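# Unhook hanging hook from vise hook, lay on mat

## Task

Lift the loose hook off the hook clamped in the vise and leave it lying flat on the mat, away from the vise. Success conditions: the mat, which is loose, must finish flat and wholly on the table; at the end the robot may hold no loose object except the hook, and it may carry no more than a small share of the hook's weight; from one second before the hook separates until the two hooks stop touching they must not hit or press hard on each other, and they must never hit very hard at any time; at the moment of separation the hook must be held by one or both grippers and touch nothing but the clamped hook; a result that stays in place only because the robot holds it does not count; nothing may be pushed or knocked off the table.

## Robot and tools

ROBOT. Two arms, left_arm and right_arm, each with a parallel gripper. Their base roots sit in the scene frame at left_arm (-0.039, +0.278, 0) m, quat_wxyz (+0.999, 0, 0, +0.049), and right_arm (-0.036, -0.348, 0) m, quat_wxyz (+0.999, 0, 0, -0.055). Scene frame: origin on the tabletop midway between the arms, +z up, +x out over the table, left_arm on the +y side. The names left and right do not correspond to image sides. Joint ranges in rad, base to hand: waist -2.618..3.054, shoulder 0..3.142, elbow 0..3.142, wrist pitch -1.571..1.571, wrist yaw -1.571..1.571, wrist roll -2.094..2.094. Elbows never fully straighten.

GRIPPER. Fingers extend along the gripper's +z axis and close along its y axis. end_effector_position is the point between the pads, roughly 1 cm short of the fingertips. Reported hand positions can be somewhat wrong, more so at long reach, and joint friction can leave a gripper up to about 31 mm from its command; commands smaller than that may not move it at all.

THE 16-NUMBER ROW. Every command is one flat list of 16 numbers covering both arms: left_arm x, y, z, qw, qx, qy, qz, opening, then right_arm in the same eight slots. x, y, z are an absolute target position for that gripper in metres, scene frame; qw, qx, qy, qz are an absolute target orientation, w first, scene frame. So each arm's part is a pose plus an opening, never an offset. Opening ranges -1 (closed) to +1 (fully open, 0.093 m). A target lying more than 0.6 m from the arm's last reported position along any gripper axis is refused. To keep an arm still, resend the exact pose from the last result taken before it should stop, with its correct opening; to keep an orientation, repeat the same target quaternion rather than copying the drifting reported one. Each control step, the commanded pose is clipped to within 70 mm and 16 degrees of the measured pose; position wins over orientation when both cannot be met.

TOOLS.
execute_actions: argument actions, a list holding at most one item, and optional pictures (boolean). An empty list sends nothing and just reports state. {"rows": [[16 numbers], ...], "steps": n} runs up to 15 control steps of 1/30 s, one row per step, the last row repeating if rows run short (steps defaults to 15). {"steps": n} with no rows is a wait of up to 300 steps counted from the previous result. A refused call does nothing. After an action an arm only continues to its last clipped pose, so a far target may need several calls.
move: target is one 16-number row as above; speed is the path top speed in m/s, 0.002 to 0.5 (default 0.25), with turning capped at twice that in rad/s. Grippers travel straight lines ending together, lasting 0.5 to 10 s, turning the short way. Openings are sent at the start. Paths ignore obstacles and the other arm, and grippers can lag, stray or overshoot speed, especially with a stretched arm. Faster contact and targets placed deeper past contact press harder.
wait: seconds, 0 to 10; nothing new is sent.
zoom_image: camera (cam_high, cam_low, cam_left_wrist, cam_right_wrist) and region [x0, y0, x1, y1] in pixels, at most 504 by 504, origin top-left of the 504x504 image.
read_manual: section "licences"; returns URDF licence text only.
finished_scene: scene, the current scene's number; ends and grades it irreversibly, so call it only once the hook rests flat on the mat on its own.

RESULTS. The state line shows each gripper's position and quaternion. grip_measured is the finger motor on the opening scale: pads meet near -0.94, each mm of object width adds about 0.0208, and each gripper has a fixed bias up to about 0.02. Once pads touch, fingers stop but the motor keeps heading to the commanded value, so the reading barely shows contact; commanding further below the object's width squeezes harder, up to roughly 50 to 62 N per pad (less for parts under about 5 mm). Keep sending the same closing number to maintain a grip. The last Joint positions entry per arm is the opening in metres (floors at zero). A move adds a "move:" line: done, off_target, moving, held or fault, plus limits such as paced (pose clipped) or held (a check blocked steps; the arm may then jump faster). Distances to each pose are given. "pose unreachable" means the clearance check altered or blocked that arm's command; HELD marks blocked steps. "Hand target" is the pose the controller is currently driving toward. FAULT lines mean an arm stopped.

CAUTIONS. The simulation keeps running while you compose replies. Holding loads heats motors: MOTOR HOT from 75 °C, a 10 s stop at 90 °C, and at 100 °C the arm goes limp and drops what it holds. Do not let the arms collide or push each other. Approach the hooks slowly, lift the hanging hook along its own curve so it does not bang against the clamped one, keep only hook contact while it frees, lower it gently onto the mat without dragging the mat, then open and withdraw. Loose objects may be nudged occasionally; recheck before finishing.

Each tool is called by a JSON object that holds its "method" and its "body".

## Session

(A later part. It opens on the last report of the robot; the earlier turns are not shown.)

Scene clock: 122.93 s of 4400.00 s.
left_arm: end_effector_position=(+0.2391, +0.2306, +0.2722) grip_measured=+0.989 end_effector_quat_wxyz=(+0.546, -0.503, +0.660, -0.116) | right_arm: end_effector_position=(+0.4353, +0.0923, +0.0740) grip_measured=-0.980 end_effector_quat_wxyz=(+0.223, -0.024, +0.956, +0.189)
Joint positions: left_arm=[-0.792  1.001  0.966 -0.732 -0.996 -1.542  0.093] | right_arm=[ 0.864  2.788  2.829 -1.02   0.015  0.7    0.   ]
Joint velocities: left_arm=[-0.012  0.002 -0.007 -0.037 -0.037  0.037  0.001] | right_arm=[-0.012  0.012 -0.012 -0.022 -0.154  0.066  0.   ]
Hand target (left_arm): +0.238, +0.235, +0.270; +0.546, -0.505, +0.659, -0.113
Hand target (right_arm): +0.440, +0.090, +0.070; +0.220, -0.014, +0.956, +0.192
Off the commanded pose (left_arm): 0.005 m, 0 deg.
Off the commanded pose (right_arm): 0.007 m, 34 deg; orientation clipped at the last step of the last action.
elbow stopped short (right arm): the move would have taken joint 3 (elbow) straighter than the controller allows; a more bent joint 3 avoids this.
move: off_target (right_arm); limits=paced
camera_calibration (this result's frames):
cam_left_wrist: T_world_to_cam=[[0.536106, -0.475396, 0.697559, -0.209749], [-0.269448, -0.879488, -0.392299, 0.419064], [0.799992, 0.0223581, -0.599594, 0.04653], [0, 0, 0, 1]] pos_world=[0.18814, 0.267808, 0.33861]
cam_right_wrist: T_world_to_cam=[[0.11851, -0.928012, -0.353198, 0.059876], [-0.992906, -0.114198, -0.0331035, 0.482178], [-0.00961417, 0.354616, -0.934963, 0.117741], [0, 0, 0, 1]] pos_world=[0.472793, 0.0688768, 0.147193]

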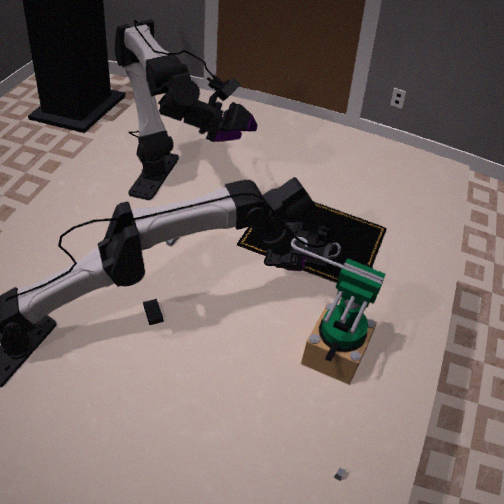

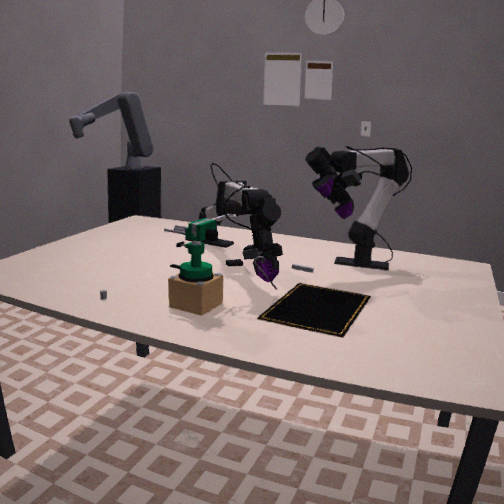

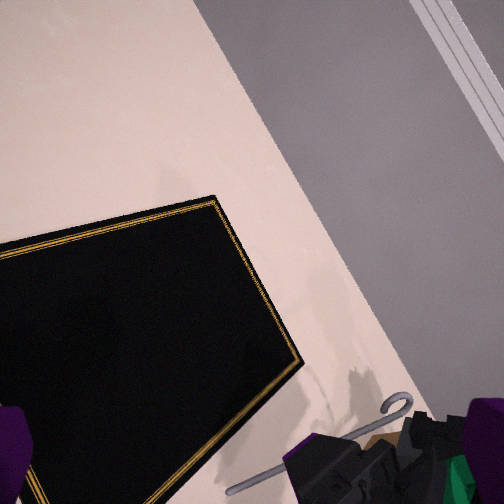

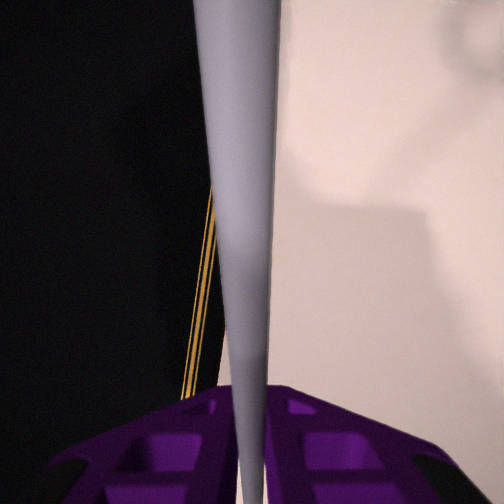

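{"method": "move", "body": {"target": [0.2385,0.2349,0.2697,0.546,-0.505,0.659,-0.113,1,0.44,0.165,0.10,0.31,-0.214,0.906,0.19,-1], "speed": 0.06}}

{"method": "move", "body": {"target": [0.2385,0.2349,0.2697,0.546,-0.505,0.659,-0.113,1,0.44,0.165,0.055,0.25,-0.214,0.925,0.19,-1], "speed": 0.04}}

Scene clock: 128.60 s of 4400.00 s.
left_arm: end_effector_position=(+0.2391, +0.2306, +0.2722) grip_measured=+0.989 end_effector_quat_wxyz=(+0.546, -0.503, +0.660, -0.116) | right_arm: end_effector_position=(+0.4375, +0.1562, +0.0952) grip_measured=-0.980 end_effector_quat_wxyz=(+0.337, -0.204, +0.894, +0.214)
Joint positions: left_arm=[-0.792  1.001  0.966 -0.732 -0.996 -1.542  0.093] | right_arm=[ 0.931  2.818  2.829 -0.761  0.023  0.363  0.   ]
Joint velocities: left_arm=[-0.002  0.022  0.002 -0.037 -0.007  0.066 -0.   ] | right_arm=[-0.007 -0.017 -0.002  0.11  -0.051  0.037  0.   ]
Hand target (left_arm): +0.238, +0.235, +0.270; +0.546, -0.505, +0.659, -0.113
Hand target (right_arm): +0.438, +0.164, +0.100; +0.353, -0.211, +0.885, +0.219
Off the commanded pose (left_arm): 0.005 m, 0 deg.
Off the commanded pose (right_arm): 0.010 m, 5 deg.
elbow stopped short (right arm): the move would have taken joint 3 (elbow) straighter than the controller allows; a more bent joint 3 avoids this.
move: off_target (right_arm)
camera_calibration (this result's frames):
cam_left_wrist: T_world_to_cam=[[0.536106, -0.475396, 0.697559, -0.209749], [-0.269448, -0.879488, -0.392299, 0.419064], [0.799992, 0.0223581, -0.599594, 0.04653], [0, 0, 0, 1]] pos_world=[0.18814, 0.267808, 0.33861]
cam_right_wrist: T_world_to_cam=[[0.499262, -0.829062, -0.251781, -0.0653107], [-0.849931, -0.412136, -0.328271, 0.504453], [0.168389, 0.377889, -0.910409, 0.0310133], [0, 0, 0, 1]] pos_world=[0.456135, 0.142037, 0.177388]

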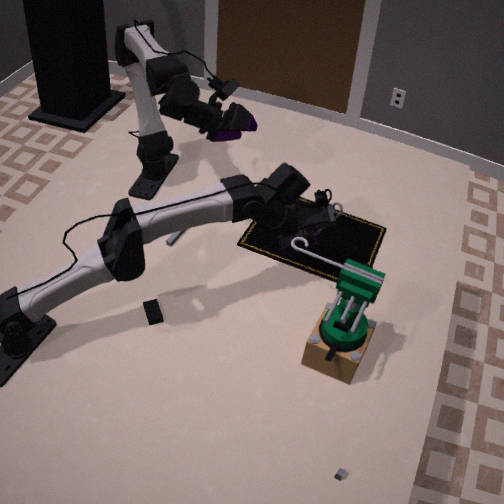

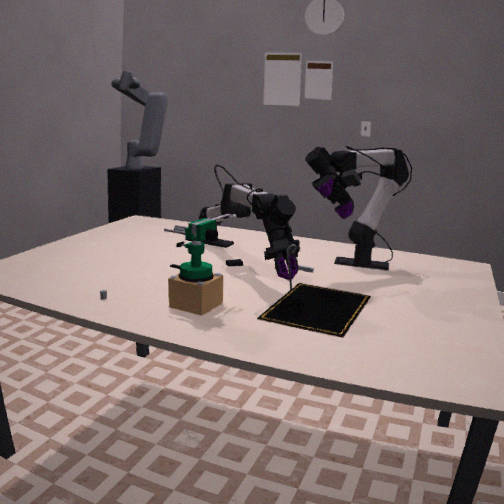

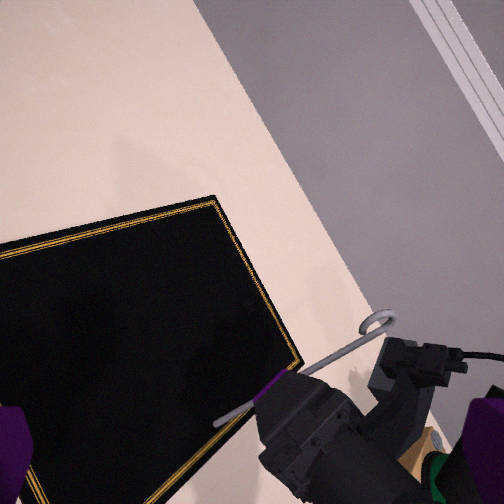

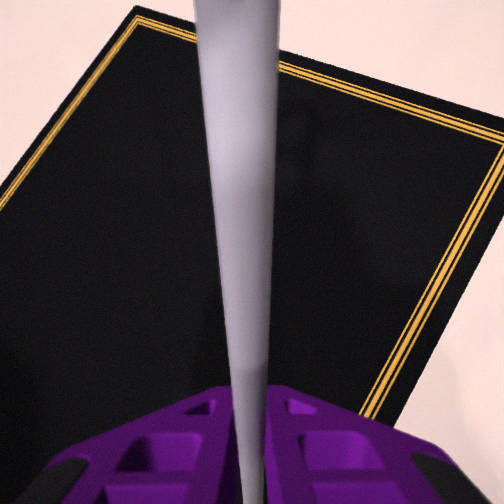

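Scene clock: 131.23 s of 4400.00 s.
left_arm: end_effector_position=(+0.2391, +0.2306, +0.2722) grip_measured=+0.989 end_effector_quat_wxyz=(+0.546, -0.503, +0.660, -0.116) | right_arm: end_effector_position=(+0.4356, +0.1665, +0.0723) grip_measured=-0.980 end_effector_quat_wxyz=(+0.324, -0.212, +0.892, +0.234)
Joint positions: left_arm=[-0.792  1.001  0.966 -0.732 -0.996 -1.542  0.093] | right_arm=[ 0.931  2.869  2.841 -0.721 -0.027  0.368  0.   ]
Joint velocities: left_arm=[-0.017 -0.017 -0.037 -0.051 -0.037 -0.007  0.   ] | right_arm=[ 0.012  0.002  0.022  0.051  0.051 -0.037  0.   ]
Hand target (left_arm): +0.238, +0.235, +0.270; +0.546, -0.505, +0.659, -0.113
Hand target (right_arm): +0.439, +0.164, +0.055; +0.314, -0.206, +0.897, +0.233
Off the commanded pose (left_arm): 0.005 m, 0 deg.
Off the commanded pose (right_arm): 0.018 m, 11 deg.
elbow stopped short (right arm): the move would have taken joint 3 (elbow) straighter than the controller allows; a more bent joint 3 avoids this.
move: off_target (right_arm)
camera_calibration (this result's frames):
cam_left_wrist: T_world_to_cam=[[0.536106, -0.475396, 0.697559, -0.209749], [-0.269448, -0.879488, -0.392299, 0.419064], [0.799992, 0.0223581, -0.599594, 0.04653], [0, 0, 0, 1]] pos_world=[0.18814, 0.267808, 0.33861]
cam_right_wrist: T_world_to_cam=[[0.518901, -0.805325, -0.286695, -0.0715608], [-0.844879, -0.432119, -0.31536, 0.499742], [0.130081, 0.405863, -0.904629, 0.0182249], [0, 0, 0, 1]] pos_world=[0.456984, 0.150922, 0.153569]

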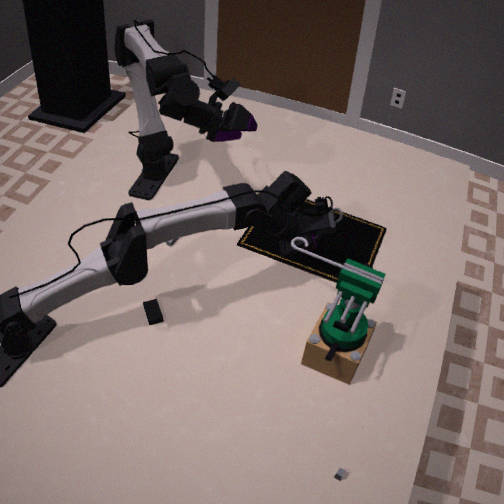

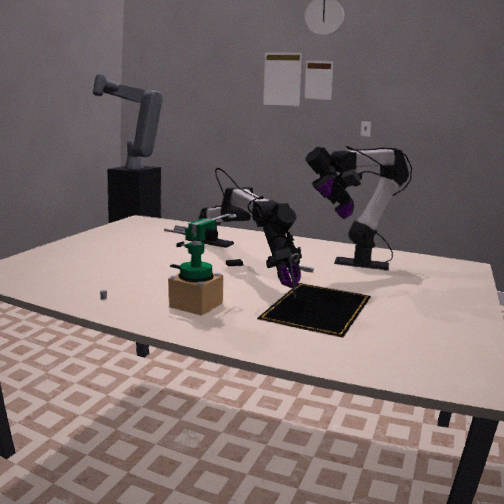

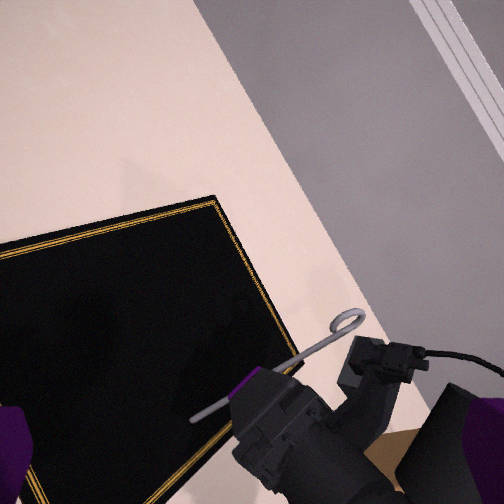

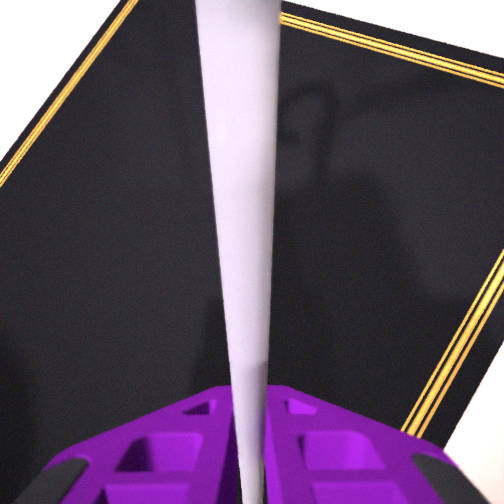

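{"method": "move", "body": {"target": [0.2385,0.2349,0.2697,0.546,-0.505,0.659,-0.113,1,0.4356,0.1665,0.0723,0.324,-0.212,0.892,0.234,0.2], "speed": 0.04}}

{"method": "move", "body": {"target": [0.2385,0.2349,0.2697,0.546,-0.505,0.659,-0.113,1,0.35,0.05,0.2,0.5,-0.2,0.82,0.15,1], "speed": 0.12}}

{"method": "move", "body": {"target": [0.2385,0.2349,0.2697,0.546,-0.505,0.659,-0.113,1,0.3,-0.25,0.22,0.6,-0.1,0.78,0.1,1]}}

{"method": "zoom_image", "body": {"camera": "cam_high", "region": [220, 170, 400, 300]}}

Scene clock: 132.93 s of 4400.00 s.
left_arm: end_effector_position=(+0.2391, +0.2306, +0.2722) grip_measured=+0.989 end_effector_quat_wxyz=(+0.546, -0.503, +0.660, -0.116) | right_arm: end_effector_position=(+0.4356, +0.1667, +0.0722) grip_measured=+0.197 end_effector_quat_wxyz=(+0.324, -0.212, +0.892, +0.235)
Joint positions: left_arm=[-0.792  1.001  0.966 -0.732 -0.996 -1.542  0.093] | right_arm=[ 0.931  2.87   2.841 -0.72  -0.028  0.368  0.055]
Joint velocities: left_arm=[-0.002  0.007 -0.012 -0.007 -0.022 -0.051  0.001] | right_arm=[-0.012  0.002 -0.007 -0.007  0.022 -0.022 -0.   ]
Hand target (left_arm): +0.238, +0.235, +0.270; +0.546, -0.505, +0.659, -0.113
Hand target (right_arm): +0.436, +0.167, +0.072; +0.324, -0.212, +0.892, +0.234
Off the commanded pose (left_arm): 0.005 m, 0 deg.
Off the commanded pose (right_arm): 0.000 m, 0 deg.
move: done
camera_calibration (this result's frames):
cam_left_wrist: T_world_to_cam=[[0.536106, -0.475396, 0.697559, -0.209749], [-0.269448, -0.879488, -0.392299, 0.419064], [0.799992, 0.0223581, -0.599594, 0.04653], [0, 0, 0, 1]] pos_world=[0.18814, 0.267808, 0.33861]
cam_right_wrist: T_world_to_cam=[[0.51912, -0.804855, -0.287614, -0.071524], [-0.844773, -0.432026, -0.315771, 0.499804], [0.129893, 0.406892, -0.904194, 0.0179663], [0, 0, 0, 1]] pos_world=[0.457017, 0.151052, 0.153497]

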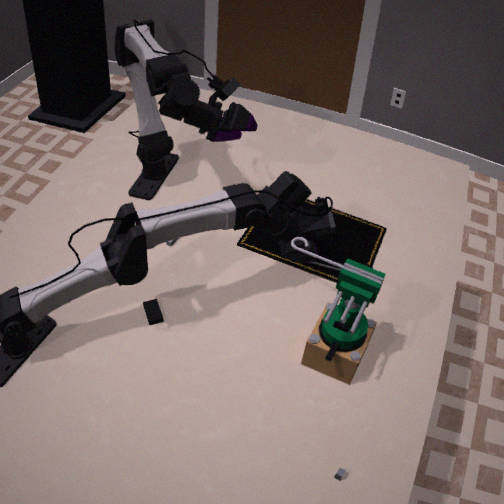

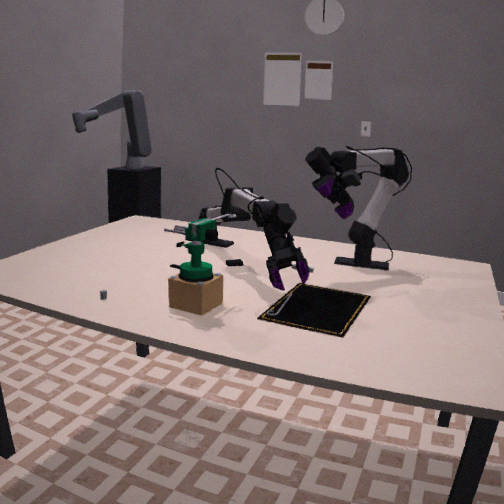

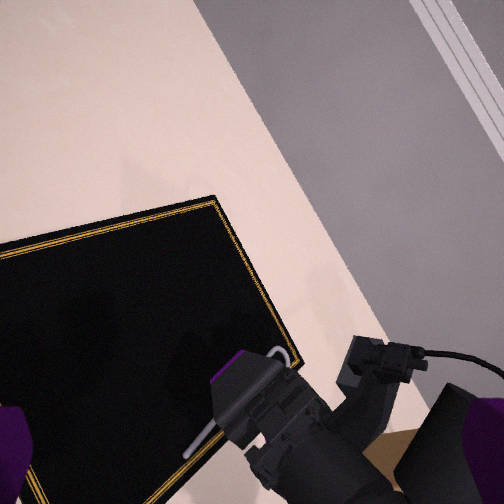

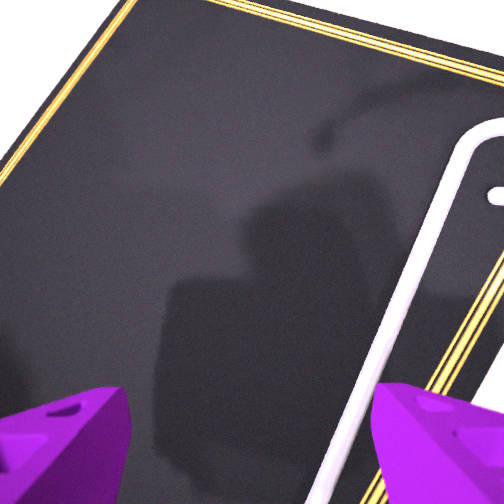

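Scene clock: 135.10 s of 4400.00 s.
left_arm: end_effector_position=(+0.2391, +0.2306, +0.2722) grip_measured=+0.989 end_effector_quat_wxyz=(+0.546, -0.503, +0.660, -0.116) | right_arm: end_effector_position=(+0.3545, +0.0484, +0.1997) grip_measured=+0.999 end_effector_quat_wxyz=(+0.500, -0.196, +0.829, +0.154)
Joint positions: left_arm=[-0.792  1.001  0.966 -0.732 -0.996 -1.542  0.093] | right_arm=[ 0.996  1.886  1.432 -0.042  0.315  0.233  0.093]
Joint velocities: left_arm=[ 0.007 -0.012 -0.012 -0.022 -0.007 -0.051 -0.   ] | right_arm=[ 0.007 -0.007 -0.027  0.095 -0.051 -0.022 -0.001]
Hand target (left_arm): +0.238, +0.235, +0.270; +0.546, -0.505, +0.659, -0.113
Hand target (right_arm): +0.350, +0.048, +0.198; +0.503, -0.202, +0.827, +0.150
Off the commanded pose (left_arm): 0.005 m, 0 deg.
Off the commanded pose (right_arm): 0.005 m, 1 deg.
move: done
camera_calibration (this result's frames):
cam_left_wrist: T_world_to_cam=[[0.536106, -0.475396, 0.697559, -0.209749], [-0.269448, -0.879488, -0.392299, 0.419064], [0.799992, 0.0223581, -0.599594, 0.04653], [0, 0, 0, 1]] pos_world=[0.18814, 0.267808, 0.33861]
cam_right_wrist: T_world_to_cam=[[0.47235, -0.878717, -0.0688584, -0.111477], [-0.717352, -0.337863, -0.609307, 0.429272], [0.512144, 0.337202, -0.789939, 0.0369964], [0, 0, 0, 1]] pos_world=[0.341648, 0.0346026, 0.283107]

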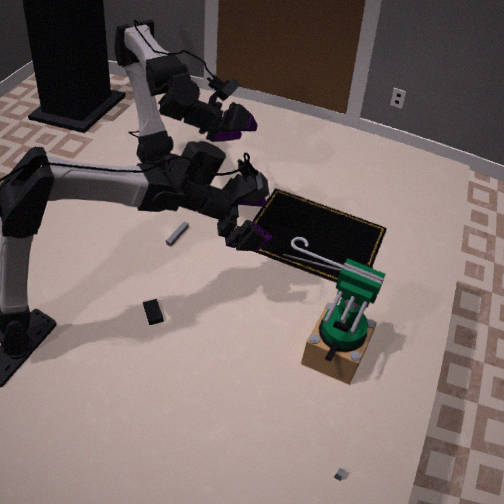

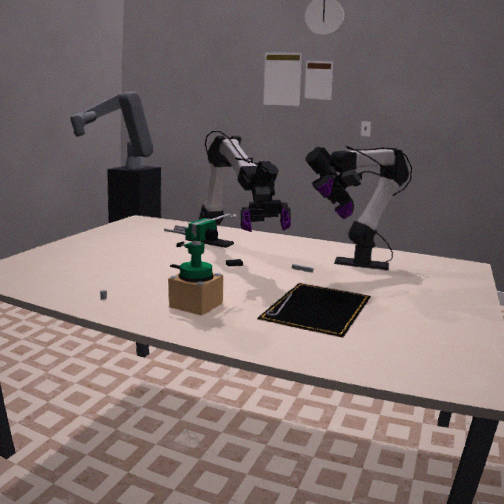

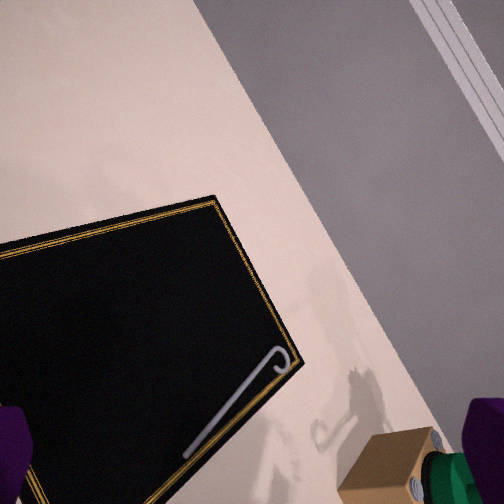

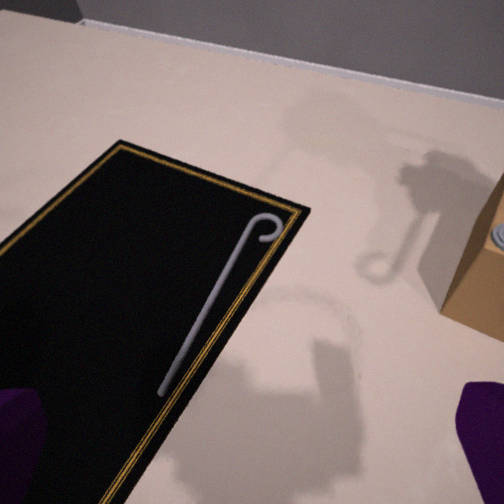

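Scene clock: 137.00 s of 4400.00 s.
left_arm: end_effector_position=(+0.2391, +0.2306, +0.2722) grip_measured=+0.989 end_effector_quat_wxyz=(+0.546, -0.503, +0.660, -0.116) | right_arm: end_effector_position=(+0.3057, -0.2460, +0.2238) grip_measured=+0.999 end_effector_quat_wxyz=(+0.606, -0.097, +0.783, +0.102)
Joint positions: left_arm=[-0.792  1.001  0.966 -0.732 -0.996 -1.542  0.093] | right_arm=[0.4   0.989 0.546 0.195 0.001 0.044 0.093]
Joint velocities: left_arm=[ 0.002 -0.027  0.022 -0.037 -0.007 -0.125 -0.001] | right_arm=[-0.012 -0.002 -0.007 -0.007 -0.095 -0.081 -0.001]
Hand target (left_arm): +0.238, +0.235, +0.270; +0.546, -0.505, +0.659, -0.113
Hand target (right_arm): +0.302, -0.249, +0.218; +0.604, -0.101, +0.784, +0.099
Off the commanded pose (left_arm): 0.005 m, 0 deg.
Off the commanded pose (right_arm): 0.008 m, 1 deg.
move: done
camera_calibration (this result's frames):
cam_left_wrist: T_world_to_cam=[[0.536106, -0.475396, 0.697559, -0.209749], [-0.269448, -0.879488, -0.392299, 0.419064], [0.799992, 0.0223581, -0.599594, 0.04653], [0, 0, 0, 1]] pos_world=[0.18814, 0.267808, 0.33861]
cam_right_wrist: T_world_to_cam=[[0.269057, -0.961653, -0.0532073, -0.30726], [-0.62532, -0.132405, -0.769054, 0.367673], [0.732518, 0.240191, -0.636966, 0.0547509], [0, 0, 0, 1]] pos_world=[0.272478, -0.259947, 0.301286]

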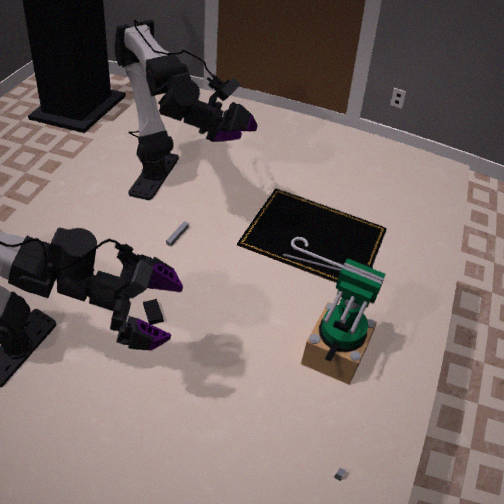

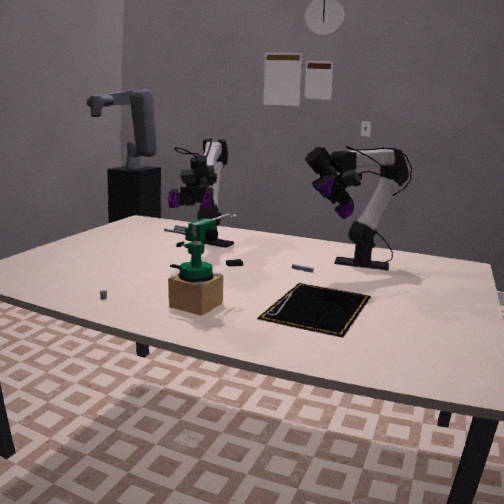

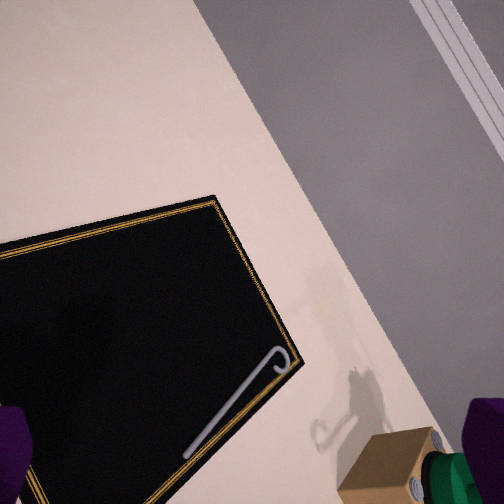

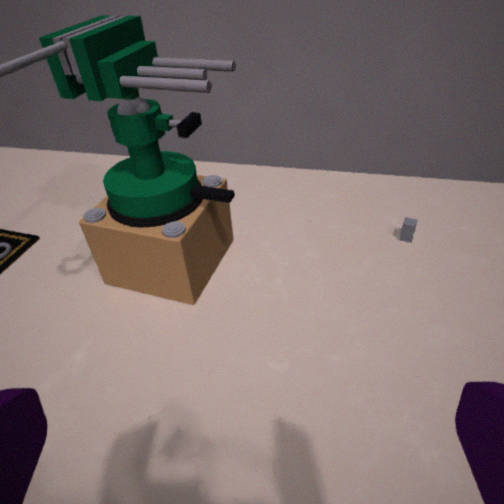

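Region (220, 170, 400, 300) of cam_high's 504x504 image, scaled by 2.800, with more detail than that image has.

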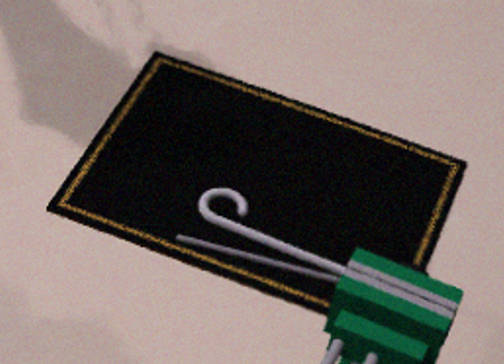

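It's on the mat, near the edge but fully on it.

{"method": "finished_scene", "body": {"scene": 1}}

The scene is finished: the task was done.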